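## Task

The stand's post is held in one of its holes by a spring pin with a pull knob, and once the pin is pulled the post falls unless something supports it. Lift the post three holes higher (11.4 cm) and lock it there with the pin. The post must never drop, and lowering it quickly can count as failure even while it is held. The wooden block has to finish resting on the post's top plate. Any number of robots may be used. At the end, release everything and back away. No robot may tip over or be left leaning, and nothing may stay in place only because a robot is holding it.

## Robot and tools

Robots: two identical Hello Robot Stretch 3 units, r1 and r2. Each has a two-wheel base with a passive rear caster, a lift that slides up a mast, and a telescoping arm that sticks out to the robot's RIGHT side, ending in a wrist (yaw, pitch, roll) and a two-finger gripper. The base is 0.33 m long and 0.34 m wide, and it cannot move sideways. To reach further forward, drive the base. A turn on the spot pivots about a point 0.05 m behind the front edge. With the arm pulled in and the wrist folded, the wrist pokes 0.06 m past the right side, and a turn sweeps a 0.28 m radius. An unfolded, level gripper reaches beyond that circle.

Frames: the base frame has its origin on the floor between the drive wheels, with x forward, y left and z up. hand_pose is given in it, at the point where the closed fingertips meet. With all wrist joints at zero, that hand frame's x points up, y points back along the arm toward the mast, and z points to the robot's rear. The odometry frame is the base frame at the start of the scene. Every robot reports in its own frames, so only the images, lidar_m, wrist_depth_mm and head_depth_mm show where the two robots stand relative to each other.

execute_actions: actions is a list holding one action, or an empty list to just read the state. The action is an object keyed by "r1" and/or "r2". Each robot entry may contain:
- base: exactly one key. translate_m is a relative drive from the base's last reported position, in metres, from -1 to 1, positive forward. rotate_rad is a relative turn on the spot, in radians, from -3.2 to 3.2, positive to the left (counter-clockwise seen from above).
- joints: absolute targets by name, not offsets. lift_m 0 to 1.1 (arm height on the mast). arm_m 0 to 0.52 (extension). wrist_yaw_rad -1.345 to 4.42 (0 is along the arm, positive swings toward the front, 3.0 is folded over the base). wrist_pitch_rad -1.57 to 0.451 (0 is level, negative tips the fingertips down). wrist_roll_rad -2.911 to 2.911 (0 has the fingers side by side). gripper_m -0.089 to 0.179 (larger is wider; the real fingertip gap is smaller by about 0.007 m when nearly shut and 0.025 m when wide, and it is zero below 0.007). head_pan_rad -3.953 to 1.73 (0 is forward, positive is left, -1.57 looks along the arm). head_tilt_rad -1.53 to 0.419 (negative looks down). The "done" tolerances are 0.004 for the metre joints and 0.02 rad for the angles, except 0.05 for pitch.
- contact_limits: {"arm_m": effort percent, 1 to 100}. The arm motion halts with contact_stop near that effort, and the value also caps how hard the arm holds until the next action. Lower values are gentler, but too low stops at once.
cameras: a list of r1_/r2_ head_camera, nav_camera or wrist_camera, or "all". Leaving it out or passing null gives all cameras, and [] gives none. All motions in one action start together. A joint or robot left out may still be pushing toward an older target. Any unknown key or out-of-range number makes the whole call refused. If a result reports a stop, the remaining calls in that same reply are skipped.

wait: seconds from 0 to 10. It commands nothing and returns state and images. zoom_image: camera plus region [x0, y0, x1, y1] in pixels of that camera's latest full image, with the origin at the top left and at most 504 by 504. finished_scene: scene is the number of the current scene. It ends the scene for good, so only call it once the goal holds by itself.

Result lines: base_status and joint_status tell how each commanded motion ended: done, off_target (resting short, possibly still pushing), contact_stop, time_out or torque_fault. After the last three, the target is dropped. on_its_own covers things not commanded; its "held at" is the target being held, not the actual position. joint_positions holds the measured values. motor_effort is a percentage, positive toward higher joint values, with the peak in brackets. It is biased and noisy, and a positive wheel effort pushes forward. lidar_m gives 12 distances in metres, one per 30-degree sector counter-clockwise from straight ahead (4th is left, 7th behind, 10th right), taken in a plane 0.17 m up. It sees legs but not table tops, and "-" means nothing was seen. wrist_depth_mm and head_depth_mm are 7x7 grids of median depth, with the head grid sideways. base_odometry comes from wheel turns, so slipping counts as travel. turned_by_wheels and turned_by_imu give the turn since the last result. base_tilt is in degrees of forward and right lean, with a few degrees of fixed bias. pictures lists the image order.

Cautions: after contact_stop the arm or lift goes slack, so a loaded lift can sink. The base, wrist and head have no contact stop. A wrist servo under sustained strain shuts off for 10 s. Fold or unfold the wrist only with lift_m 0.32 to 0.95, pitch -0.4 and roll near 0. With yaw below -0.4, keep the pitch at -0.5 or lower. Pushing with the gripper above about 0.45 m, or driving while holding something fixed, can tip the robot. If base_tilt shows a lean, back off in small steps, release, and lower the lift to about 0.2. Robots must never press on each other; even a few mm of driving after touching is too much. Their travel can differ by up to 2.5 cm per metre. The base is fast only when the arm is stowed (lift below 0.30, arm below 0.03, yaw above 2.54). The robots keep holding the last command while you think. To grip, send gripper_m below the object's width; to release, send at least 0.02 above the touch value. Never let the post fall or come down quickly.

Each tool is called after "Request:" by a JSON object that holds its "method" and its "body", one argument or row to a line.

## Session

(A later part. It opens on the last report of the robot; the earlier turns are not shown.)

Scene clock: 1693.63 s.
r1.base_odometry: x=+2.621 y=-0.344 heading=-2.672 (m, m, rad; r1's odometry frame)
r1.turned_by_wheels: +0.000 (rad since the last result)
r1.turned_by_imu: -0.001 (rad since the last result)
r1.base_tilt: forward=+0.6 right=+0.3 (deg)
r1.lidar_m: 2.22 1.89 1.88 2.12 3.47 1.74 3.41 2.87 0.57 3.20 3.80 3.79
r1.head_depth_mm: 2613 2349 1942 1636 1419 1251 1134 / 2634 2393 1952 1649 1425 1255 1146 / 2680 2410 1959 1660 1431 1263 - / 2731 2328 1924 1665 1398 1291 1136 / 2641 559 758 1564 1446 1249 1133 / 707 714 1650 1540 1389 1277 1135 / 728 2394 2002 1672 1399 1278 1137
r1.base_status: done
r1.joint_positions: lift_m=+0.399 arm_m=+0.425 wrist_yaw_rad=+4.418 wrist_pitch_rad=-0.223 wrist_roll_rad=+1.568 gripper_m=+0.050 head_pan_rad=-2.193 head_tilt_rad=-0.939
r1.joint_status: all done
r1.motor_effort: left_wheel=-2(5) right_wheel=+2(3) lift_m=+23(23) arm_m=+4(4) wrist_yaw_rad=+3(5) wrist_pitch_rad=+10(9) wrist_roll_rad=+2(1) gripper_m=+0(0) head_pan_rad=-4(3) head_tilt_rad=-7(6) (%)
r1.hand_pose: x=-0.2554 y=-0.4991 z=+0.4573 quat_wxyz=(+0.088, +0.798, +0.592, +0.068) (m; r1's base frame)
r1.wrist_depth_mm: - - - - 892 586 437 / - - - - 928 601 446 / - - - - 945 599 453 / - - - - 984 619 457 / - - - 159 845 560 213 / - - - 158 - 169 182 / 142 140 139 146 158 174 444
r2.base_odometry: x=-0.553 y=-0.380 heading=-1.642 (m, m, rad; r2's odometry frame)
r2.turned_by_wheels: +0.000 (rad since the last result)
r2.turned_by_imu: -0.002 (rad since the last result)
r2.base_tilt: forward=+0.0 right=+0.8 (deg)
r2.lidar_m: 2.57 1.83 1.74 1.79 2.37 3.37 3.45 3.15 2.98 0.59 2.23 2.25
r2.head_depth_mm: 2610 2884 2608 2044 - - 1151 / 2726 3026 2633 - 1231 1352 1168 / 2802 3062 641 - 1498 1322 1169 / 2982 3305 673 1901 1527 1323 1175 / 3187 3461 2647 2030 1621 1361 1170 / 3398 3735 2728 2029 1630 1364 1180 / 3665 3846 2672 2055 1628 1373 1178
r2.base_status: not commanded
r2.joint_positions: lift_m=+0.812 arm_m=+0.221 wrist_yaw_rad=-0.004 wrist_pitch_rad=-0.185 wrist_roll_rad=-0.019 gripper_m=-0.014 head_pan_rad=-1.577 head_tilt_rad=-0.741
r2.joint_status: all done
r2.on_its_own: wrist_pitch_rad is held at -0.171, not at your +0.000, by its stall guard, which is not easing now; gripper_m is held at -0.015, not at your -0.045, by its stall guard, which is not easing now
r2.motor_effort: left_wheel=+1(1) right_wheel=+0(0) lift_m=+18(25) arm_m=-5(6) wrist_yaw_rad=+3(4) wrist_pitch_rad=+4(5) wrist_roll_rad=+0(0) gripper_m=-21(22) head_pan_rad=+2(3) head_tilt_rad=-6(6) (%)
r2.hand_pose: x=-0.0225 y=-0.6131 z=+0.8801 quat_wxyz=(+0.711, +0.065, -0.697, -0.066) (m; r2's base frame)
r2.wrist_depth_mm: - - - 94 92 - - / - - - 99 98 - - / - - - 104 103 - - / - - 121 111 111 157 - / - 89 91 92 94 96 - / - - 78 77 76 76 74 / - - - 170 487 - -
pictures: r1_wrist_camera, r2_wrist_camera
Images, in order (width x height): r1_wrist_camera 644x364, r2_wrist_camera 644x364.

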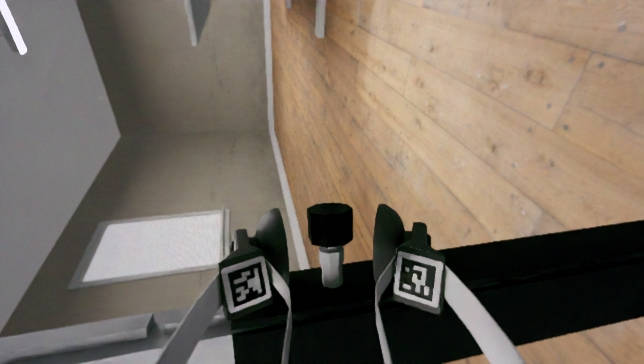

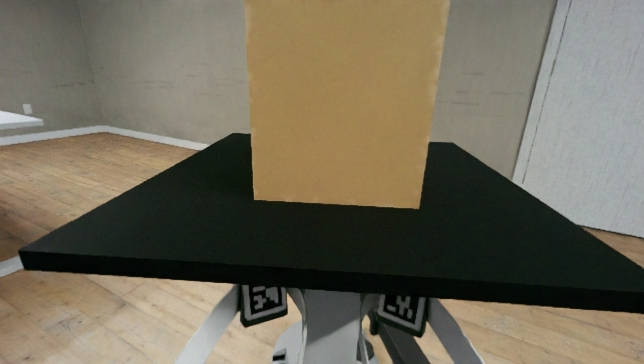

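Request:
{"method": "execute_actions", "body": {
  "actions": [
    {"r1": {"joints": {"gripper_m": -0.089}}, "r2": {"joints": {"wrist_pitch_rad": -0.08, "gripper_m": -0.04}}}
  ],
  "cameras": ["r1_wrist_camera"]
}}

Request:
{"method": "execute_actions", "body": {
  "actions": [
    {"r1": {"base": {"translate_m": 0.0035}, "joints": {"arm_m": 0.4125}, "contact_limits": {"arm_m": 40}}}
  ],
  "cameras": ["r1_wrist_camera"]
}}

Request:
{"method": "execute_actions", "body": {
  "actions": [
    {"r1": {"joints": {"gripper_m": -0.087}}, "r2": {"joints": {"lift_m": 0.818}}}
  ],
  "cameras": []
}}

Scene clock: 1761.87 s.
r1.base_odometry: x=+2.621 y=-0.344 heading=-2.672 (m, m, rad; r1's odometry frame)
r1.turned_by_wheels: +0.000 (rad since the last result)
r1.turned_by_imu: +0.000 (rad since the last result)
r1.base_tilt: forward=+0.6 right=+0.3 (deg)
r1.lidar_m: 2.22 1.89 1.88 2.13 3.47 1.75 3.40 2.87 0.57 3.21 3.80 3.78
r1.head_depth_mm: 2606 2373 1932 1636 1421 1246 1133 / 2656 2368 1937 1647 1426 1252 1146 / 2680 2405 1963 1654 1429 1265 - / 2723 2345 1932 1655 1396 1293 1137 / 2635 559 758 1560 1440 1249 1134 / 707 715 1647 1545 1396 1276 1133 / 731 2401 2023 1669 1392 1279 1140
r1.base_status: not commanded
r1.joint_positions: lift_m=+0.399 arm_m=+0.425 wrist_yaw_rad=+4.421 wrist_pitch_rad=-0.224 wrist_roll_rad=+1.568 gripper_m=-0.087 head_pan_rad=-2.193 head_tilt_rad=-0.939
r1.joint_status: all done
r1.motor_effort: left_wheel=-1(2) right_wheel=+2(2) lift_m=+23(23) arm_m=+4(5) wrist_yaw_rad=-1(3) wrist_pitch_rad=+11(11) wrist_roll_rad=+2(1) gripper_m=-41(100) head_pan_rad=-3(3) head_tilt_rad=-6(7) (%)
r1.hand_pose: x=-0.2555 y=-0.4999 z=+0.4568 quat_wxyz=(+0.089, +0.797, +0.593, +0.069) (m; r1's base frame)
r1.wrist_depth_mm: - - - - 886 584 441 / - - - - 900 589 437 / - - - - 940 611 449 / - - - - 970 619 456 / - - - 149 893 558 211 / - - - 154 164 170 181 / 141 138 139 147 156 174 445
r2.base_odometry: x=-0.553 y=-0.380 heading=-1.642 (m, m, rad; r2's odometry frame)
r2.turned_by_wheels: +0.000 (rad since the last result)
r2.turned_by_imu: -0.001 (rad since the last result)
r2.base_tilt: forward=+0.0 right=+0.8 (deg)
r2.lidar_m: 2.58 1.82 1.74 1.79 2.38 3.36 3.48 3.13 2.98 0.59 2.23 2.24
r2.head_depth_mm: 2615 2880 2627 2056 - - 1150 / 2726 3055 2602 - 1227 1355 1167 / 2793 3130 639 - 1494 1329 1168 / 2955 3318 671 1884 1531 1320 1172 / 3157 3490 2708 2039 1627 1369 1181 / 3351 3736 2715 2038 1626 1375 1179 / 3625 3893 2710 2050 1650 1376 1187
r2.base_status: not commanded
r2.joint_positions: lift_m=+0.812 arm_m=+0.221 wrist_yaw_rad=-0.004 wrist_pitch_rad=-0.175 wrist_roll_rad=-0.019 gripper_m=-0.032 head_pan_rad=-1.577 head_tilt_rad=-0.741
r2.joint_status: wrist_pitch_rad off_target (ended at -0.175, target -0.080); gripper_m off_target (ended at -0.032, target -0.040)
r2.on_its_own: gripper_m is held at -0.033, not at your -0.040, by its stall guard, which is still easing; wrist_pitch_rad is at rest, and its effort (+33) is outside its rest range (-20 to +32)
r2.motor_effort: left_wheel=+0(0) right_wheel=+0(0) lift_m=+22(22) arm_m=-5(6) wrist_yaw_rad=+3(3) wrist_pitch_rad=+33(36) wrist_roll_rad=+0(0) gripper_m=-14(100) head_pan_rad=+3(2) head_tilt_rad=-6(6) (%)
r2.hand_pose: x=-0.0225 y=-0.6138 z=+0.8824 quat_wxyz=(+0.711, +0.061, -0.698, -0.063) (m; r2's base frame)
r2.wrist_depth_mm: - - - 93 92 - - / - - - 98 97 - - / - - - 104 103 - - / - - 122 110 111 160 - / - 90 91 93 94 96 - / - - 78 77 75 75 74 / - - - 169 - - -
pictures: r1_wrist_camera
Images, in order (width x height): r1_wrist_camera 644x364.

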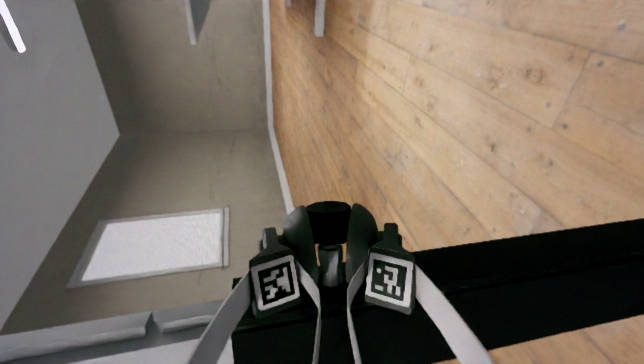

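Scene clock: 1763.00 s.
r1.base_odometry: x=+2.617 y=-0.346 heading=-2.671 (m, m, rad; r1's odometry frame)
r1.turned_by_wheels: +0.001 (rad since the last result)
r1.turned_by_imu: +0.001 (rad since the last result)
r1.base_tilt: forward=+0.6 right=+0.3 (deg)
r1.lidar_m: 2.22 1.88 1.88 2.12 3.47 1.75 3.40 2.87 0.57 3.23 3.80 3.77
r1.head_depth_mm: 2601 2355 1933 1634 1418 1248 1133 / 2628 2407 1937 1644 1423 1259 1144 / 2681 2407 1946 1651 1436 1266 - / 2712 2276 1916 1664 1373 1292 1138 / 2600 559 746 1564 1440 1248 1132 / 705 720 1654 1554 1392 1274 1139 / 731 2449 2010 1661 1400 1276 1139
r1.base_status: done
r1.joint_positions: lift_m=+0.399 arm_m=+0.414 wrist_yaw_rad=+4.441 wrist_pitch_rad=-0.224 wrist_roll_rad=+1.568 gripper_m=-0.081 head_pan_rad=-2.193 head_tilt_rad=-0.939
r1.joint_status: all done
r1.on_its_own: gripper_m is held at -0.081, not at your -0.089, by its stall guard, which is still easing; arm_m is at rest, and its effort (-18) is outside its rest range (-14 to +14); wrist_yaw_rad is at rest, and its effort (-27) is outside its rest range (-12 to +12)
r1.motor_effort: left_wheel=+14(14) right_wheel=-11(15) lift_m=+23(23) arm_m=-18(18) wrist_yaw_rad=-27(27) wrist_pitch_rad=+11(11) wrist_roll_rad=+1(2) gripper_m=-18(40) head_pan_rad=-3(3) head_tilt_rad=-6(6) (%)
r1.contact_limits: arm_m 40 (drawing in: default 26, maximum 43; extending or still: default 36, maximum 59)
r1.hand_pose: x=-0.2569 y=-0.4934 z=+0.4569 quat_wxyz=(+0.088, +0.791, +0.601, +0.069) (m; r1's base frame)
r1.wrist_depth_mm: - - - - 871 579 447 / - - - - 884 596 447 / - - - - 919 592 451 / - - - - 948 637 457 / - - - 156 926 567 219 / - - - 158 173 173 185 / - 141 141 149 159 178 437
r2.base_odometry: x=-0.553 y=-0.380 heading=-1.642 (m, m, rad; r2's odometry frame)
r2.turned_by_wheels: +0.000 (rad since the last result)
r2.turned_by_imu: +0.000 (rad since the last result)
r2.base_tilt: forward=+0.0 right=+0.8 (deg)
r2.lidar_m: 2.57 1.83 1.74 1.79 2.37 3.37 3.49 3.17 2.98 0.59 2.22 2.24
r2.head_depth_mm: 2603 2885 2596 2073 - - 1145 / 2727 3065 2643 - 1487 1354 1169 / 2778 3141 641 - 1497 1325 1172 / 2987 3283 671 1886 1548 1314 1174 / 3198 3530 2664 2030 1637 1364 1176 / 3435 3721 2667 2033 1647 1368 1186 / 3663 3866 2708 2036 1647 1378 1177
r2.base_status: not commanded
r2.joint_positions: lift_m=+0.812 arm_m=+0.221 wrist_yaw_rad=-0.004 wrist_pitch_rad=-0.175 wrist_roll_rad=-0.019 gripper_m=-0.028 head_pan_rad=-1.577 head_tilt_rad=-0.741
r2.joint_status: not commanded
r2.on_its_own: gripper_m is held at -0.030, not at your -0.040, by its stall guard, which is still easing; wrist_pitch_rad is at rest, and its effort (+33) is outside its rest range (-20 to +32)
r2.motor_effort: left_wheel=+1(1) right_wheel=+0(0) lift_m=+22(22) arm_m=-5(5) wrist_yaw_rad=+4(4) wrist_pitch_rad=+33(34) wrist_roll_rad=+0(0) gripper_m=-27(29) head_pan_rad=+3(2) head_tilt_rad=-5(6) (%)
r2.hand_pose: x=-0.0225 y=-0.6138 z=+0.8824 quat_wxyz=(+0.711, +0.061, -0.698, -0.063) (m; r2's base frame)
r2.wrist_depth_mm: - - - 93 92 - - / - - - 99 97 - - / - - - 104 103 - - / - - 122 110 111 159 - / - 90 91 93 94 96 - / - - 78 77 75 76 74 / - - - 169 503 - -
pictures: r1_wrist_camera
Images, in order (width x height): r1_wrist_camera 644x364.

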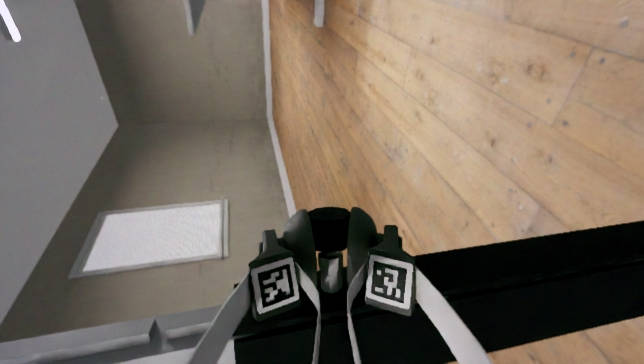

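Scene clock: 1763.63 s.
r1.base_odometry: x=+2.617 y=-0.346 heading=-2.671 (m, m, rad; r1's odometry frame)
r1.turned_by_wheels: +0.000 (rad since the last result)
r1.turned_by_imu: +0.000 (rad since the last result)
r1.base_tilt: forward=+0.6 right=+0.3 (deg)
r1.lidar_m: 2.22 1.88 1.88 2.11 3.49 1.75 3.42 2.87 0.57 3.23 3.78 3.78
r1.head_depth_mm: 2622 2381 1935 1639 1421 1251 1132 / 2668 2377 1936 1644 1422 1254 1144 / 2711 2409 1945 1653 1436 1254 - / 2692 2276 1969 1654 1377 1291 1138 / 2590 559 744 1567 1444 1249 1136 / 723 661 1648 1555 1390 1277 1138 / 750 2471 2005 1649 1396 1278 1140
r1.base_status: not commanded
r1.joint_positions: lift_m=+0.399 arm_m=+0.414 wrist_yaw_rad=+4.441 wrist_pitch_rad=-0.224 wrist_roll_rad=+1.568 gripper_m=-0.085 head_pan_rad=-2.193 head_tilt_rad=-0.939
r1.joint_status: all done
r1.on_its_own: arm_m is at rest, and its effort (-18) is outside its rest range (-14 to +14); wrist_yaw_rad is at rest, and its effort (-27) is outside its rest range (-12 to +12)
r1.motor_effort: left_wheel=+13(13) right_wheel=-11(10) lift_m=+23(23) arm_m=-18(18) wrist_yaw_rad=-27(28) wrist_pitch_rad=+10(11) wrist_roll_rad=+1(1) gripper_m=-40(74) head_pan_rad=-3(3) head_tilt_rad=-6(6) (%)
r1.hand_pose: x=-0.2569 y=-0.4934 z=+0.4569 quat_wxyz=(+0.088, +0.791, +0.601, +0.069) (m; r1's base frame)
r1.wrist_depth_mm: - - - - 861 587 439 / - - - - 880 594 443 / - - - - 937 611 453 / - - - - 932 612 455 / - - - 157 922 569 219 / - - - 159 174 173 185 / - 141 142 148 160 178 448
r2.base_odometry: x=-0.553 y=-0.380 heading=-1.642 (m, m, rad; r2's odometry frame)
r2.turned_by_wheels: +0.000 (rad since the last result)
r2.turned_by_imu: +0.000 (rad since the last result)
r2.base_tilt: forward=+0.0 right=+0.8 (deg)
r2.lidar_m: 2.57 1.83 1.74 1.79 2.38 3.36 3.48 3.16 2.98 0.59 2.23 2.24
r2.head_depth_mm: 2597 2899 2615 2099 - - 1156 / 2707 3052 2616 - 1495 1355 1165 / 2830 3144 633 - 1502 1323 1172 / 3000 3300 664 1918 1545 1322 1174 / 3172 3527 2715 2050 1641 1375 1176 / 3382 3700 2692 2035 1631 1374 1178 / 3577 3906 2719 2068 1648 1374 1185
r2.base_status: not commanded
r2.joint_positions: lift_m=+0.817 arm_m=+0.221 wrist_yaw_rad=-0.004 wrist_pitch_rad=-0.180 wrist_roll_rad=-0.019 gripper_m=-0.025 head_pan_rad=-1.577 head_tilt_rad=-0.741
r2.joint_status: all done
r2.on_its_own: gripper_m is held at -0.026, not at your -0.040, by its stall guard, which is still easing; wrist_pitch_rad is at rest, and its effort (+35) is outside its rest range (-20 to +32)
r2.motor_effort: left_wheel=+1(0) right_wheel=+0(0) lift_m=+33(36) arm_m=-5(5) wrist_yaw_rad=+3(3) wrist_pitch_rad=+35(36) wrist_roll_rad=+0(0) gripper_m=-26(27) head_pan_rad=+2(2) head_tilt_rad=-6(6) (%)
r2.hand_pose: x=-0.0225 y=-0.6134 z=+0.8864 quat_wxyz=(+0.711, +0.063, -0.697, -0.065) (m; r2's base frame)
r2.wrist_depth_mm: - - - 93 92 - - / - - - 98 97 - - / - - - 104 103 - - / - - 123 110 111 159 - / - 91 92 94 95 97 - / - - 78 78 76 75 74 / - - - 169 507 - -
pictures: none
No camera images: the call's "cameras" was empty. Leave "cameras" out to get every camera's image.

Request:
{"method": "execute_actions", "body": {
  "actions": [
    {"r1": {"joints": {"gripper_m": -0.089}}, "r2": {"joints": {"lift_m": 0.8456, "gripper_m": -0.045}}}
  ],
  "cameras": []
}}

Request:
{"method": "execute_actions", "body": {
  "actions": [
    {"r1": {"joints": {"gripper_m": 0.05}}}
  ],
  "cameras": ["r1_wrist_camera"]
}}

Request:
{"method": "zoom_image", "body": {
  "camera": "r1_wrist_camera",
  "region": [200, 170, 460, 350]
}}

Scene clock: 1773.27 s.
r1.base_odometry: x=+2.617 y=-0.346 heading=-2.671 (m, m, rad; r1's odometry frame)
r1.turned_by_wheels: +0.000 (rad since the last result)
r1.turned_by_imu: +0.000 (rad since the last result)
r1.base_tilt: forward=+0.6 right=+0.3 (deg)
r1.lidar_m: 2.22 1.88 1.88 2.11 3.49 1.75 3.39 2.88 0.57 3.23 3.79 3.78
r1.head_depth_mm: 2613 2371 1932 1638 1418 1257 1131 / 2658 2373 1946 1643 1417 1250 1147 / 2673 2415 1968 1660 1435 1261 - / 2701 640 1968 1664 1371 1292 1139 / 510 552 1622 1566 1436 1248 1132 / 690 607 1693 1558 1398 1274 1136 / 1202 2463 2009 1652 1399 1275 1139
r1.base_status: not commanded
r1.joint_positions: lift_m=+0.399 arm_m=+0.414 wrist_yaw_rad=+4.440 wrist_pitch_rad=-0.224 wrist_roll_rad=+1.568 gripper_m=-0.087 head_pan_rad=-2.193 head_tilt_rad=-0.939
r1.joint_status: all done
r1.on_its_own: wrist_yaw_rad is at rest, and its effort (-27) is outside its rest range (-12 to +12)
r1.motor_effort: left_wheel=+12(12) right_wheel=-12(12) lift_m=+23(23) arm_m=-14(15) wrist_yaw_rad=-27(27) wrist_pitch_rad=+11(10) wrist_roll_rad=+1(1) gripper_m=-41(100) head_pan_rad=-3(3) head_tilt_rad=-6(6) (%)
r1.hand_pose: x=-0.2568 y=-0.4930 z=+0.4568 quat_wxyz=(+0.088, +0.791, +0.601, +0.069) (m; r1's base frame)
r1.wrist_depth_mm: - - - - 874 590 438 / - - - - 893 591 447 / - - - - 906 599 448 / - - - - 919 614 458 / - - - 159 867 596 222 / - - - 160 175 174 185 / - 142 143 148 159 178 439
r2.base_odometry: x=-0.553 y=-0.380 heading=-1.642 (m, m, rad; r2's odometry frame)
r2.turned_by_wheels: +0.000 (rad since the last result)
r2.turned_by_imu: -0.003 (rad since the last result)
r2.base_tilt: forward=+0.0 right=+0.9 (deg)
r2.lidar_m: 2.57 1.82 1.74 1.79 2.38 3.37 3.47 3.16 2.98 0.59 2.23 2.24
r2.head_depth_mm: 2615 2912 2602 - - 1347 1163 / 2705 3010 2753 - 978 1354 1160 / 2789 3075 605 - 1503 1328 1172 / 2981 3303 612 2026 1541 1327 1178 / 3211 3515 2689 2032 1636 1367 1174 / 3395 3688 2736 2013 1637 1369 1185 / 3614 3857 2665 2049 1639 1372 1179
r2.base_status: not commanded
r2.joint_positions: lift_m=+0.845 arm_m=+0.221 wrist_yaw_rad=-0.004 wrist_pitch_rad=-0.179 wrist_roll_rad=-0.019 gripper_m=-0.043 head_pan_rad=-1.577 head_tilt_rad=-0.741
r2.joint_status: all done
r2.on_its_own: wrist_pitch_rad is at rest, and its effort (+35) is outside its rest range (-20 to +32)
r2.motor_effort: left_wheel=+1(1) right_wheel=+0(0) lift_m=+33(33) arm_m=-6(6) wrist_yaw_rad=+3(3) wrist_pitch_rad=+35(38) wrist_roll_rad=+0(0) gripper_m=-34(100) head_pan_rad=+2(2) head_tilt_rad=-5(6) (%)
r2.hand_pose: x=-0.0225 y=-0.6135 z=+0.9144 quat_wxyz=(+0.711, +0.063, -0.698, -0.064) (m; r2's base frame)
r2.wrist_depth_mm: - - - 93 92 - - / - - - 98 97 - - / - - - 104 103 - - / - - 122 110 110 159 - / - 90 92 93 95 97 - / - - 78 77 75 74 74 / - - - 170 530 - -
pictures: none
No camera images: the call's "cameras" was empty. Leave "cameras" out to get every camera's image.

Scene clock: 1775.13 s.
r1.base_odometry: x=+2.617 y=-0.346 heading=-2.672 (m, m, rad; r1's odometry frame)
r1.turned_by_wheels: -0.001 (rad since the last result)
r1.turned_by_imu: -0.001 (rad since the last result)
r1.base_tilt: forward=+0.6 right=+0.2 (deg)
r1.lidar_m: 2.22 1.88 1.88 2.12 3.48 1.75 3.41 2.87 0.57 3.22 3.79 3.79
r1.head_depth_mm: 2618 2374 1938 1640 1416 1252 1132 / 2635 2397 1951 1648 1429 1254 1151 / 2704 2402 1955 1654 1432 1261 - / 2714 640 1967 1656 1392 1295 1139 / 511 553 1583 1558 1429 1247 1130 / 692 608 1947 1555 1392 1278 1138 / 1194 2397 2000 1647 1387 1281 1139
r1.base_status: not commanded
r1.joint_positions: lift_m=+0.399 arm_m=+0.413 wrist_yaw_rad=+4.423 wrist_pitch_rad=-0.223 wrist_roll_rad=+1.568 gripper_m=+0.050 head_pan_rad=-2.193 head_tilt_rad=-0.939
r1.joint_status: all done
r1.motor_effort: left_wheel=+0(12) right_wheel=+1(12) lift_m=+23(23) arm_m=-3(14) wrist_yaw_rad=-4(27) wrist_pitch_rad=+10(11) wrist_roll_rad=+1(2) gripper_m=+1(79) head_pan_rad=-3(3) head_tilt_rad=-6(6) (%)
r1.hand_pose: x=-0.2557 y=-0.4880 z=+0.4571 quat_wxyz=(+0.089, +0.797, +0.594, +0.068) (m; r1's base frame)
r1.wrist_depth_mm: - - - - 861 580 436 / - - - - 902 606 444 / - - - - 929 602 448 / - - - - 965 621 454 / - - - - 850 619 432 / - - - 172 - 177 185 / - - 148 148 158 172 191
r2.base_odometry: x=-0.553 y=-0.380 heading=-1.642 (m, m, rad; r2's odometry frame)
r2.turned_by_wheels: +0.000 (rad since the last result)
r2.turned_by_imu: -0.001 (rad since the last result)
r2.base_tilt: forward=+0.1 right=+0.8 (deg)
r2.lidar_m: 2.58 1.82 1.74 1.78 2.38 3.37 3.47 3.14 2.97 0.59 2.23 2.24
r2.head_depth_mm: 2571 2898 2596 - - 1355 1158 / 2726 3070 2753 - 983 1349 1159 / 2779 3109 606 - 1531 1318 1167 / 2969 3254 614 2035 1538 1312 1175 / 3187 3571 2693 2046 1634 1369 1174 / 3399 3657 2666 2035 1636 1368 1180 / 3591 3848 2711 2070 1629 1376 1181
r2.base_status: not commanded
r2.joint_positions: lift_m=+0.845 arm_m=+0.221 wrist_yaw_rad=-0.004 wrist_pitch_rad=-0.179 wrist_roll_rad=-0.019 gripper_m=-0.033 head_pan_rad=-1.577 head_tilt_rad=-0.741
r2.joint_status: not commanded
r2.on_its_own: gripper_m is held at -0.034, not at your -0.045, by its stall guard, which is still easing; wrist_pitch_rad is at rest, and its effort (+34) is outside its rest range (-20 to +32)
r2.motor_effort: left_wheel=+1(1) right_wheel=+0(0) lift_m=+33(34) arm_m=-5(6) wrist_yaw_rad=+3(3) wrist_pitch_rad=+34(34) wrist_roll_rad=+0(0) gripper_m=-29(34) head_pan_rad=+2(2) head_tilt_rad=-6(6) (%)
r2.hand_pose: x=-0.0225 y=-0.6135 z=+0.9144 quat_wxyz=(+0.711, +0.063, -0.698, -0.064) (m; r2's base frame)
r2.wrist_depth_mm: - - - 93 92 - - / - - - 98 97 - - / - - - 104 103 - - / - - 122 110 110 160 - / - 90 92 94 95 97 - / - - 78 78 76 75 74 / - - - 169 - - -
pictures: r1_wrist_camera
Images, in order (width x height): r1_wrist_camera 644x364.

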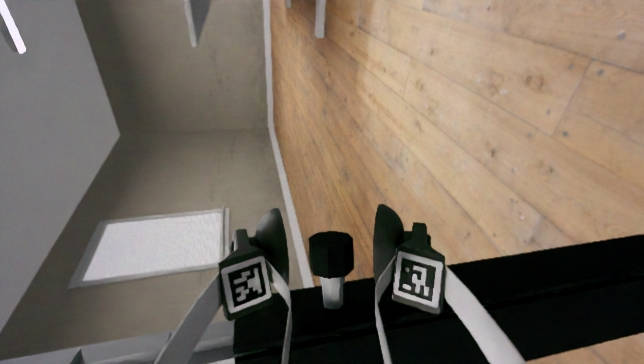

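Region (200, 170, 460, 350) of r1_wrist_camera's 644x364 image, scaled by 1.938; it fills the top 349 rows of this view, and the rest is white.

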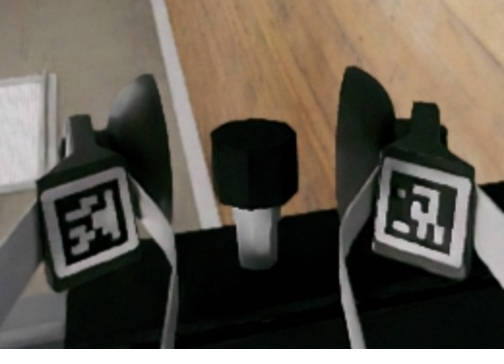

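Request:
{"method": "execute_actions", "body": {
  "actions": []
}}

Scene clock: 1797.50 s.
r1.base_odometry: x=+2.617 y=-0.346 heading=-2.672 (m, m, rad; r1's odometry frame)
r1.turned_by_wheels: +0.000 (rad since the last result)
r1.turned_by_imu: +0.000 (rad since the last result)
r1.base_tilt: forward=+0.6 right=+0.3 (deg)
r1.lidar_m: 2.22 1.89 1.88 2.11 3.46 1.75 3.41 2.87 0.57 3.22 3.80 3.79
r1.head_depth_mm: 2622 2359 1943 1638 1411 1248 1132 / 2668 2377 1949 1650 1425 1255 1146 / 2693 2386 1955 1655 1432 1261 - / 2728 640 1974 1656 1393 1292 1140 / 511 553 1580 1557 1431 1246 1134 / 691 608 1704 1558 1400 1273 1140 / 1193 2415 1999 1656 1392 1278 1138
r1.base_status: not commanded
r1.joint_positions: lift_m=+0.399 arm_m=+0.413 wrist_yaw_rad=+4.423 wrist_pitch_rad=-0.223 wrist_roll_rad=+1.568 gripper_m=+0.050 head_pan_rad=-2.193 head_tilt_rad=-0.939
r1.joint_status: all done
r1.motor_effort: left_wheel=+0(12) right_wheel=+0(12) lift_m=+23(23) arm_m=-3(14) wrist_yaw_rad=-5(27) wrist_pitch_rad=+10(11) wrist_roll_rad=+1(2) gripper_m=+1(79) head_pan_rad=-4(3) head_tilt_rad=-6(6) (%)
r1.hand_pose: x=-0.2557 y=-0.4880 z=+0.4571 quat_wxyz=(+0.089, +0.797, +0.594, +0.068) (m; r1's base frame)
r1.wrist_depth_mm: - - - - 897 595 441 / - - - - 895 609 453 / - - - - 923 601 454 / - - - - 967 607 458 / - - - - 867 637 424 / - - - 171 - 177 184 / - - 148 149 158 174 191
r2.base_odometry: x=-0.553 y=-0.380 heading=-1.642 (m, m, rad; r2's odometry frame)
r2.turned_by_wheels: +0.000 (rad since the last result)
r2.turned_by_imu: -0.002 (rad since the last result)
r2.base_tilt: forward=+0.0 right=+0.8 (deg)
r2.lidar_m: 2.57 1.83 1.74 1.78 2.38 3.37 3.46 3.15 2.99 0.59 2.23 2.23
r2.head_depth_mm: 2583 2844 2616 - - 1346 1162 / 2752 3069 2741 - 979 1361 1167 / 2802 3077 607 - 1530 1331 1169 / 3012 3328 614 2006 1543 1317 1173 / 3214 3544 2672 2051 1634 1366 1179 / 3391 3652 2708 2027 1634 1378 1180 / 3620 3834 2732 2056 1639 1372 1183
r2.base_status: not commanded
r2.joint_positions: lift_m=+0.845 arm_m=+0.221 wrist_yaw_rad=-0.004 wrist_pitch_rad=-0.179 wrist_roll_rad=-0.019 gripper_m=-0.017 head_pan_rad=-1.577 head_tilt_rad=-0.741
r2.joint_status: not commanded
r2.on_its_own: gripper_m is held at -0.018, not at your -0.045, by its stall guard, which is not easing now; wrist_pitch_rad is at rest, and its effort (+35) is outside its rest range (-20 to +32)
r2.motor_effort: left_wheel=+1(1) right_wheel=+0(0) lift_m=+33(34) arm_m=-5(6) wrist_yaw_rad=+4(3) wrist_pitch_rad=+35(34) wrist_roll_rad=+0(0) gripper_m=-22(34) head_pan_rad=+3(2) head_tilt_rad=-6(6) (%)
r2.hand_pose: x=-0.0225 y=-0.6135 z=+0.9144 quat_wxyz=(+0.711, +0.063, -0.698, -0.064) (m; r2's base frame)
r2.wrist_depth_mm: - - - 93 92 - - / - - - 99 97 - - / - - - 104 103 - - / - - 122 110 111 160 - / - 91 92 93 95 97 - / - - 78 78 76 76 74 / - - - 169 - - -
pictures: r1_head_camera (sideways: a quarter turn clockwise sets it upright), r1_nav_camera (sideways: a quarter turn counterclockwise sets it upright), r1_wrist_camera, r2_head_camera (sideways: a quarter turn clockwise sets it upright), r2_nav_camera (sideways: a quarter turn counterclockwise sets it upright), r2_wrist_camera
Images, in order (width x height): r1_head_camera 896x504, r1_nav_camera 672x504, r1_wrist_camera 644x364, r2_head_camera 896x504, r2_nav_camera 672x504, r2_wrist_camera 644x364.

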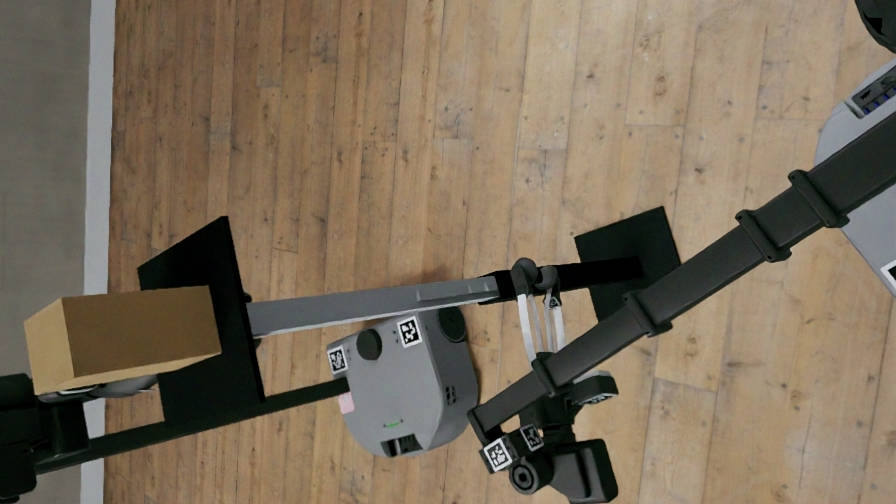

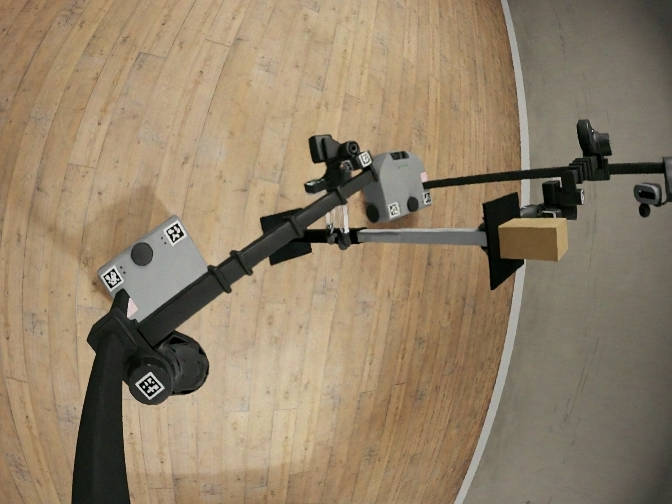

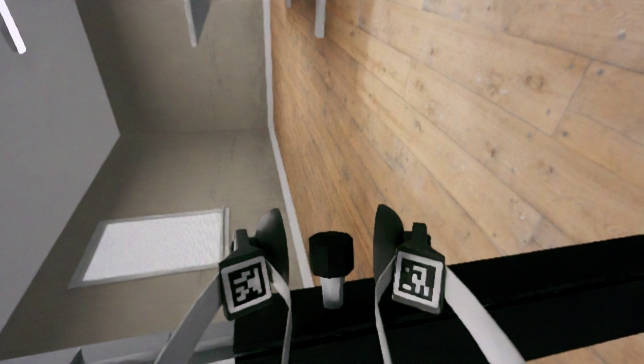

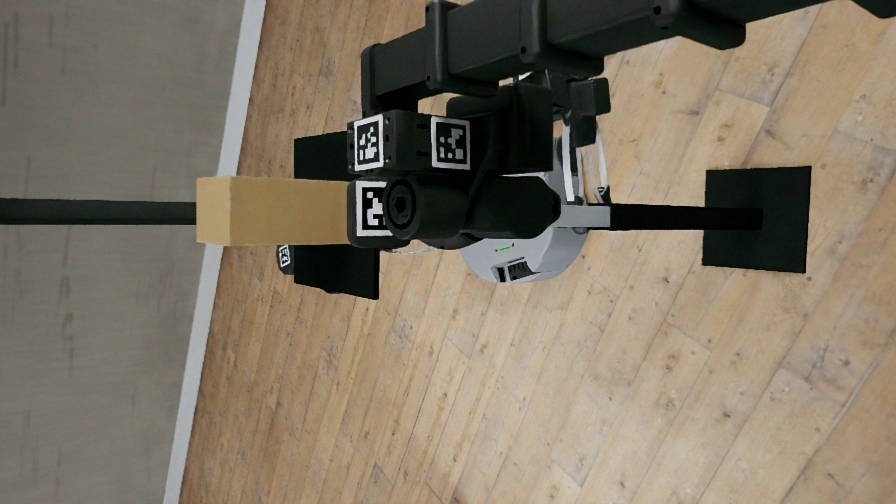

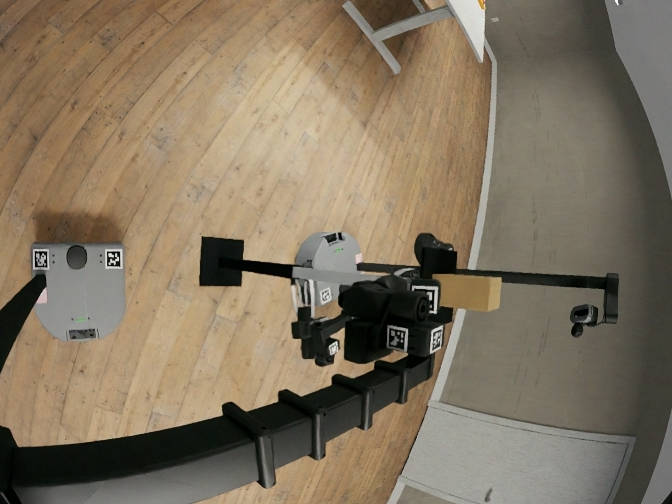

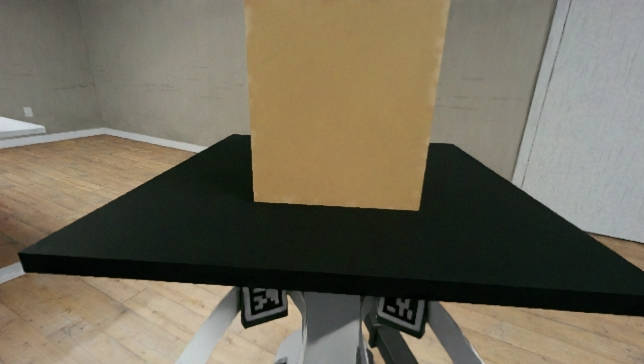

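Pin appears seated. Test by lowering r2's lift in a small step.

Request:
{"method": "execute_actions", "body": {
  "actions": [
    {"r2": {"joints": {"lift_m": 0.839}}}
  ],
  "cameras": ["r1_wrist_camera"]
}}

Scene clock: 1801.80 s.
r1.base_odometry: x=+2.617 y=-0.346 heading=-2.672 (m, m, rad; r1's odometry frame)
r1.turned_by_wheels: +0.000 (rad since the last result)
r1.turned_by_imu: +0.000 (rad since the last result)
r1.base_tilt: forward=+0.6 right=+0.3 (deg)
r1.lidar_m: 2.22 1.88 1.88 2.11 3.48 1.75 3.43 2.87 0.57 3.23 3.79 3.77
r1.head_depth_mm: 2631 2370 1941 1646 1420 1253 1133 / 2645 2390 1945 1652 1425 1254 1144 / 2690 2400 1966 1657 1432 1262 - / 2720 646 1980 1659 1389 1294 1138 / 514 553 1584 1562 1431 1246 1133 / 686 612 1693 1558 1391 1274 1137 / 1191 2405 2005 1647 1393 1278 1136
r1.base_status: not commanded
r1.joint_positions: lift_m=+0.399 arm_m=+0.413 wrist_yaw_rad=+4.423 wrist_pitch_rad=-0.223 wrist_roll_rad=+1.568 gripper_m=+0.050 head_pan_rad=-2.193 head_tilt_rad=-0.939
r1.joint_status: not commanded
r1.motor_effort: left_wheel=-1(1) right_wheel=+1(0) lift_m=+23(23) arm_m=-3(3) wrist_yaw_rad=-5(5) wrist_pitch_rad=+10(10) wrist_roll_rad=+1(1) gripper_m=+0(0) head_pan_rad=-3(3) head_tilt_rad=-7(7) (%)
r1.hand_pose: x=-0.2557 y=-0.4880 z=+0.4571 quat_wxyz=(+0.089, +0.797, +0.594, +0.068) (m; r1's base frame)
r1.wrist_depth_mm: - - - - 908 589 435 / - - - - 915 588 445 / - - - - 916 606 454 / - - - - 959 617 456 / - - - - 863 618 429 / - - - 172 - 175 185 / - - 148 148 159 174 191
r2.base_odometry: x=-0.553 y=-0.380 heading=-1.642 (m, m, rad; r2's odometry frame)
r2.turned_by_wheels: +0.000 (rad since the last result)
r2.turned_by_imu: -0.001 (rad since the last result)
r2.base_tilt: forward=+0.0 right=+0.8 (deg)
r2.lidar_m: 2.58 1.82 1.74 1.79 2.37 3.37 3.46 3.16 2.97 0.59 2.23 2.23
r2.head_depth_mm: 2564 2896 2598 - - 1347 1165 / 2725 3067 2790 - 989 1353 1169 / 2811 3099 611 - 1505 1315 1168 / 2977 3276 618 2009 1533 1320 1167 / 3186 3526 2685 2030 1641 1366 1169 / 3352 3696 2676 2059 1641 1372 1182 / 3599 3888 2683 2062 1648 1380 1191
r2.base_status: not commanded
r2.joint_positions: lift_m=+0.839 arm_m=+0.221 wrist_yaw_rad=-0.004 wrist_pitch_rad=-0.165 wrist_roll_rad=-0.019 gripper_m=-0.017 head_pan_rad=-1.577 head_tilt_rad=-0.741
r2.joint_status: all done
r2.on_its_own: gripper_m is held at -0.018, not at your -0.045, by its stall guard, which is not easing now
r2.motor_effort: left_wheel=+1(0) right_wheel=+0(0) lift_m=+21(30) arm_m=-6(6) wrist_yaw_rad=+3(4) wrist_pitch_rad=+30(35) wrist_roll_rad=+0(0) gripper_m=-23(22) head_pan_rad=+2(2) head_tilt_rad=-6(6) (%)
r2.hand_pose: x=-0.0225 y=-0.6144 z=+0.9118 quat_wxyz=(+0.711, +0.058, -0.698, -0.060) (m; r2's base frame)
r2.wrist_depth_mm: - - - 94 93 - - / - - - 99 98 - - / - - - 105 104 - - / - - 121 110 111 160 - / - 88 90 91 93 95 - / - - 78 77 75 75 73 / - - - 168 525 - -
pictures: r1_wrist_camera
Images, in order (width x height): r1_wrist_camera 644x364.

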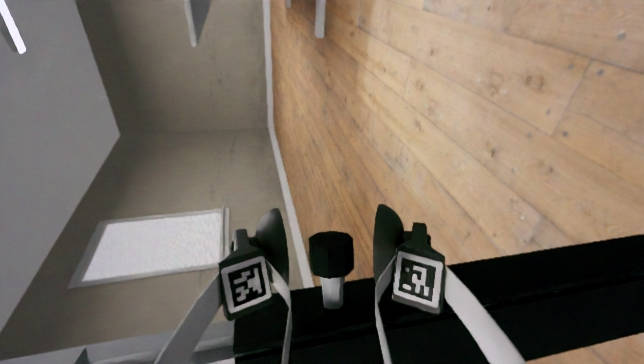

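Request:
{"method": "execute_actions", "body": {
  "actions": [
    {"r2": {"joints": {"lift_m": 0.831}}}
  ],
  "cameras": ["r1_wrist_camera"]
}}

Scene clock: 1806.37 s.
r1.base_odometry: x=+2.617 y=-0.346 heading=-2.672 (m, m, rad; r1's odometry frame)
r1.turned_by_wheels: +0.000 (rad since the last result)
r1.turned_by_imu: +0.000 (rad since the last result)
r1.base_tilt: forward=+0.6 right=+0.3 (deg)
r1.lidar_m: 2.22 1.88 1.88 2.12 3.46 1.75 3.41 2.87 0.57 3.20 3.79 3.76
r1.head_depth_mm: 2612 2371 1928 1636 1422 1253 1134 / 2655 2392 1953 1649 1417 1258 1144 / 2687 2389 1961 1652 1432 1258 - / 2719 644 1966 1657 1389 1289 1133 / 514 554 1577 1562 1432 1248 1135 / 691 611 1688 1555 1395 1276 1136 / 735 2413 2005 1652 1388 1276 1140
r1.base_status: not commanded
r1.joint_positions: lift_m=+0.399 arm_m=+0.413 wrist_yaw_rad=+4.423 wrist_pitch_rad=-0.223 wrist_roll_rad=+1.568 gripper_m=+0.050 head_pan_rad=-2.193 head_tilt_rad=-0.939
r1.joint_status: not commanded
r1.motor_effort: left_wheel=+0(1) right_wheel=+0(0) lift_m=+23(23) arm_m=-3(3) wrist_yaw_rad=-4(5) wrist_pitch_rad=+10(10) wrist_roll_rad=+1(1) gripper_m=+0(0) head_pan_rad=-3(3) head_tilt_rad=-6(7) (%)
r1.hand_pose: x=-0.2557 y=-0.4880 z=+0.4571 quat_wxyz=(+0.089, +0.797, +0.594, +0.068) (m; r1's base frame)
r1.wrist_depth_mm: - - - - 861 585 441 / - - - - 920 581 444 / - - - - 924 612 460 / - - - - 991 620 455 / - - - - 843 629 431 / - - - 171 - 177 184 / - - 148 149 158 173 191
r2.base_odometry: x=-0.553 y=-0.380 heading=-1.642 (m, m, rad; r2's odometry frame)
r2.turned_by_wheels: +0.000 (rad since the last result)
r2.turned_by_imu: -0.001 (rad since the last result)
r2.base_tilt: forward=+0.0 right=+0.8 (deg)
r2.lidar_m: 2.58 1.83 1.74 1.78 2.37 3.38 3.48 3.14 2.97 0.59 2.23 2.24
r2.head_depth_mm: 2592 2902 2620 2147 - 1359 1168 / 2728 3056 2636 - 987 1364 1172 / 2817 3091 615 - 1519 1320 1173 / 2987 3305 619 2029 1549 1315 1171 / 3177 3535 2670 1996 1635 1373 1175 / 3430 3678 2692 2025 1636 1370 1186 / 3524 3948 2746 2040 1641 1374 1181
r2.base_status: not commanded
r2.joint_positions: lift_m=+0.831 arm_m=+0.220 wrist_yaw_rad=-0.004 wrist_pitch_rad=-0.138 wrist_roll_rad=-0.019 gripper_m=-0.017 head_pan_rad=-1.577 head_tilt_rad=-0.741
r2.joint_status: all done
r2.on_its_own: gripper_m is held at -0.018, not at your -0.045, by its stall guard, which is not easing now
r2.motor_effort: left_wheel=+0(1) right_wheel=+0(0) lift_m=+18(19) arm_m=-3(6) wrist_yaw_rad=+3(3) wrist_pitch_rad=+20(30) wrist_roll_rad=+0(0) gripper_m=-22(22) head_pan_rad=+2(2) head_tilt_rad=-6(6) (%)
r2.hand_pose: x=-0.0225 y=-0.6159 z=+0.9108 quat_wxyz=(+0.712, +0.048, -0.699, -0.050) (m; r2's base frame)
r2.wrist_depth_mm: - - - 97 95 - - / - - - 101 100 - - / - - - 105 105 - - / - - 118 110 112 161 - / - 84 86 87 89 91 100 / - - - 115 74 75 72 / - - - 165 524 - -
pictures: r1_wrist_camera
Images, in order (width x height): r1_wrist_camera 644x364.

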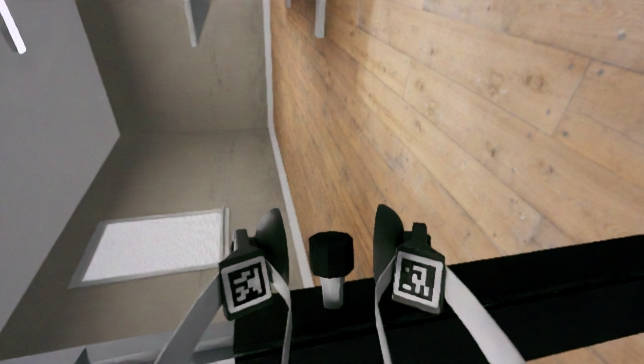

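Request:
{"method": "execute_actions", "body": {
  "actions": [
    {"r2": {"joints": {"lift_m": 0.823}}}
  ],
  "cameras": ["r1_wrist_camera", "r1_head_camera"]
}}

Request:
{"method": "zoom_image", "body": {
  "camera": "r1_wrist_camera",
  "region": [230, 200, 430, 364]
}}

Request:
{"method": "zoom_image", "body": {
  "camera": "r1_head_camera",
  "region": [380, 230, 600, 350]
}}

Scene clock: 1813.97 s.
r1.base_odometry: x=+2.617 y=-0.346 heading=-2.672 (m, m, rad; r1's odometry frame)
r1.turned_by_wheels: +0.000 (rad since the last result)
r1.turned_by_imu: +0.000 (rad since the last result)
r1.base_tilt: forward=+0.6 right=+0.2 (deg)
r1.lidar_m: 2.22 1.88 1.88 2.12 3.45 1.75 3.40 2.88 0.57 3.23 3.78 3.79
r1.head_depth_mm: 2637 2381 1943 1639 1416 1250 1133 / 2646 2377 1952 1648 1427 1253 1146 / 2657 2410 1960 1664 1433 1261 - / 2716 646 1960 1655 1389 1296 1137 / 513 553 1577 1568 1427 1248 1134 / 696 611 1694 1558 1398 1275 1133 / 1153 2423 2016 1650 1386 1279 1141
r1.base_status: not commanded
r1.joint_positions: lift_m=+0.399 arm_m=+0.413 wrist_yaw_rad=+4.423 wrist_pitch_rad=-0.223 wrist_roll_rad=+1.568 gripper_m=+0.050 head_pan_rad=-2.193 head_tilt_rad=-0.939
r1.joint_status: not commanded
r1.motor_effort: left_wheel=+0(0) right_wheel=+0(0) lift_m=+23(23) arm_m=-3(3) wrist_yaw_rad=-5(4) wrist_pitch_rad=+10(10) wrist_roll_rad=+1(1) gripper_m=+0(0) head_pan_rad=-3(4) head_tilt_rad=-6(6) (%)
r1.hand_pose: x=-0.2557 y=-0.4880 z=+0.4571 quat_wxyz=(+0.089, +0.797, +0.594, +0.068) (m; r1's base frame)
r1.wrist_depth_mm: - - - - 891 586 440 / - - - - 903 599 442 / - - - - 923 608 453 / - - - - 955 619 458 / - - - - 862 608 434 / - - - 171 - 177 183 / - - 148 148 158 173 191
r2.base_odometry: x=-0.553 y=-0.380 heading=-1.642 (m, m, rad; r2's odometry frame)
r2.turned_by_wheels: +0.000 (rad since the last result)
r2.turned_by_imu: -0.001 (rad since the last result)
r2.base_tilt: forward=+0.0 right=+0.8 (deg)
r2.lidar_m: 2.57 1.82 1.74 1.79 2.37 3.36 3.48 3.15 2.99 0.59 2.23 2.25
r2.head_depth_mm: 2571 2867 2611 2051 - 1353 1161 / 2740 3066 2651 - 991 1357 1171 / 2801 3079 613 - 1536 1315 1167 / 3025 3342 617 2011 1551 1319 1176 / 3182 3513 2685 2021 1634 1366 1175 / 3443 3714 2716 2029 1640 1374 1170 / 3632 3880 2718 2055 1655 1378 1179
r2.base_status: not commanded
r2.joint_positions: lift_m=+0.823 arm_m=+0.220 wrist_yaw_rad=-0.004 wrist_pitch_rad=-0.110 wrist_roll_rad=-0.019 gripper_m=-0.017 head_pan_rad=-1.577 head_tilt_rad=-0.741
r2.joint_status: all done
r2.on_its_own: gripper_m is held at -0.018, not at your -0.045, by its stall guard, which is not easing now
r2.motor_effort: left_wheel=+1(1) right_wheel=+0(0) lift_m=+16(18) arm_m=-2(4) wrist_yaw_rad=+4(3) wrist_pitch_rad=+11(20) wrist_roll_rad=+0(0) gripper_m=-22(23) head_pan_rad=+2(3) head_tilt_rad=-6(6) (%)
r2.hand_pose: x=-0.0226 y=-0.6172 z=+0.9099 quat_wxyz=(+0.713, +0.038, -0.699, -0.040) (m; r2's base frame)
r2.wrist_depth_mm: - - - 98 97 - - / - - - 102 102 - - / - - - 107 106 - - / - 142 114 111 110 161 - / - 79 81 83 84 86 88 / - - - 151 75 - 72 / - - - 162 532 - -
pictures: r1_head_camera (sideways: a quarter turn clockwise sets it upright), r1_wrist_camera
Images, in order (width x height): r1_head_camera 896x504, r1_wrist_camera 644x364.

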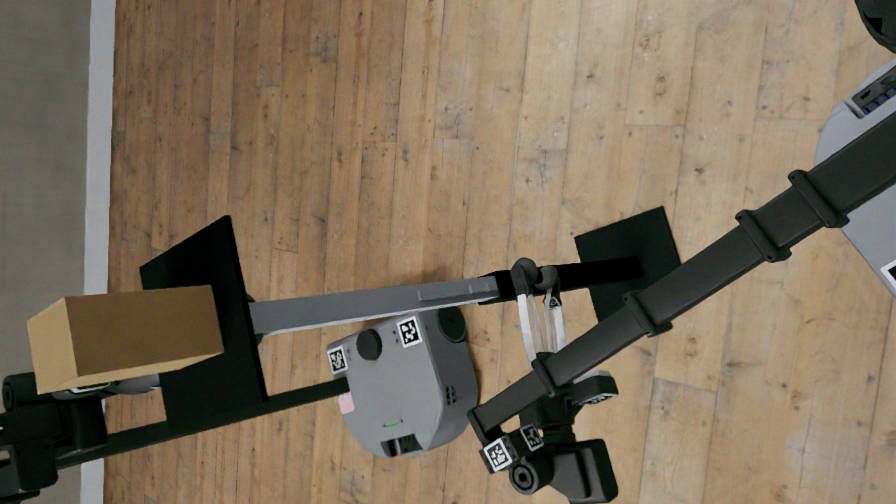

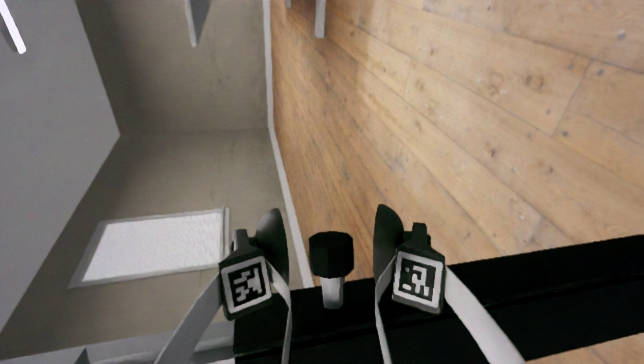

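Region (230, 200, 430, 364) of r1_wrist_camera's 644x364 image, scaled by 2.520; it fills the top 413 rows of this view, and the rest is white.

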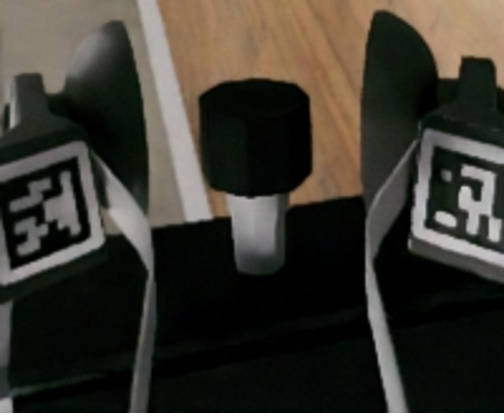

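Region (380, 230, 600, 350) of r1_head_camera's 896x504 image, scaled by 2.291, with more detail than that image has; it fills the top 275 rows of this view, and the rest is white.

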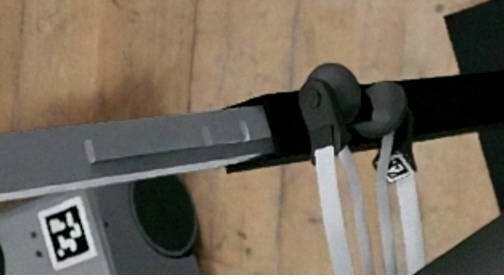

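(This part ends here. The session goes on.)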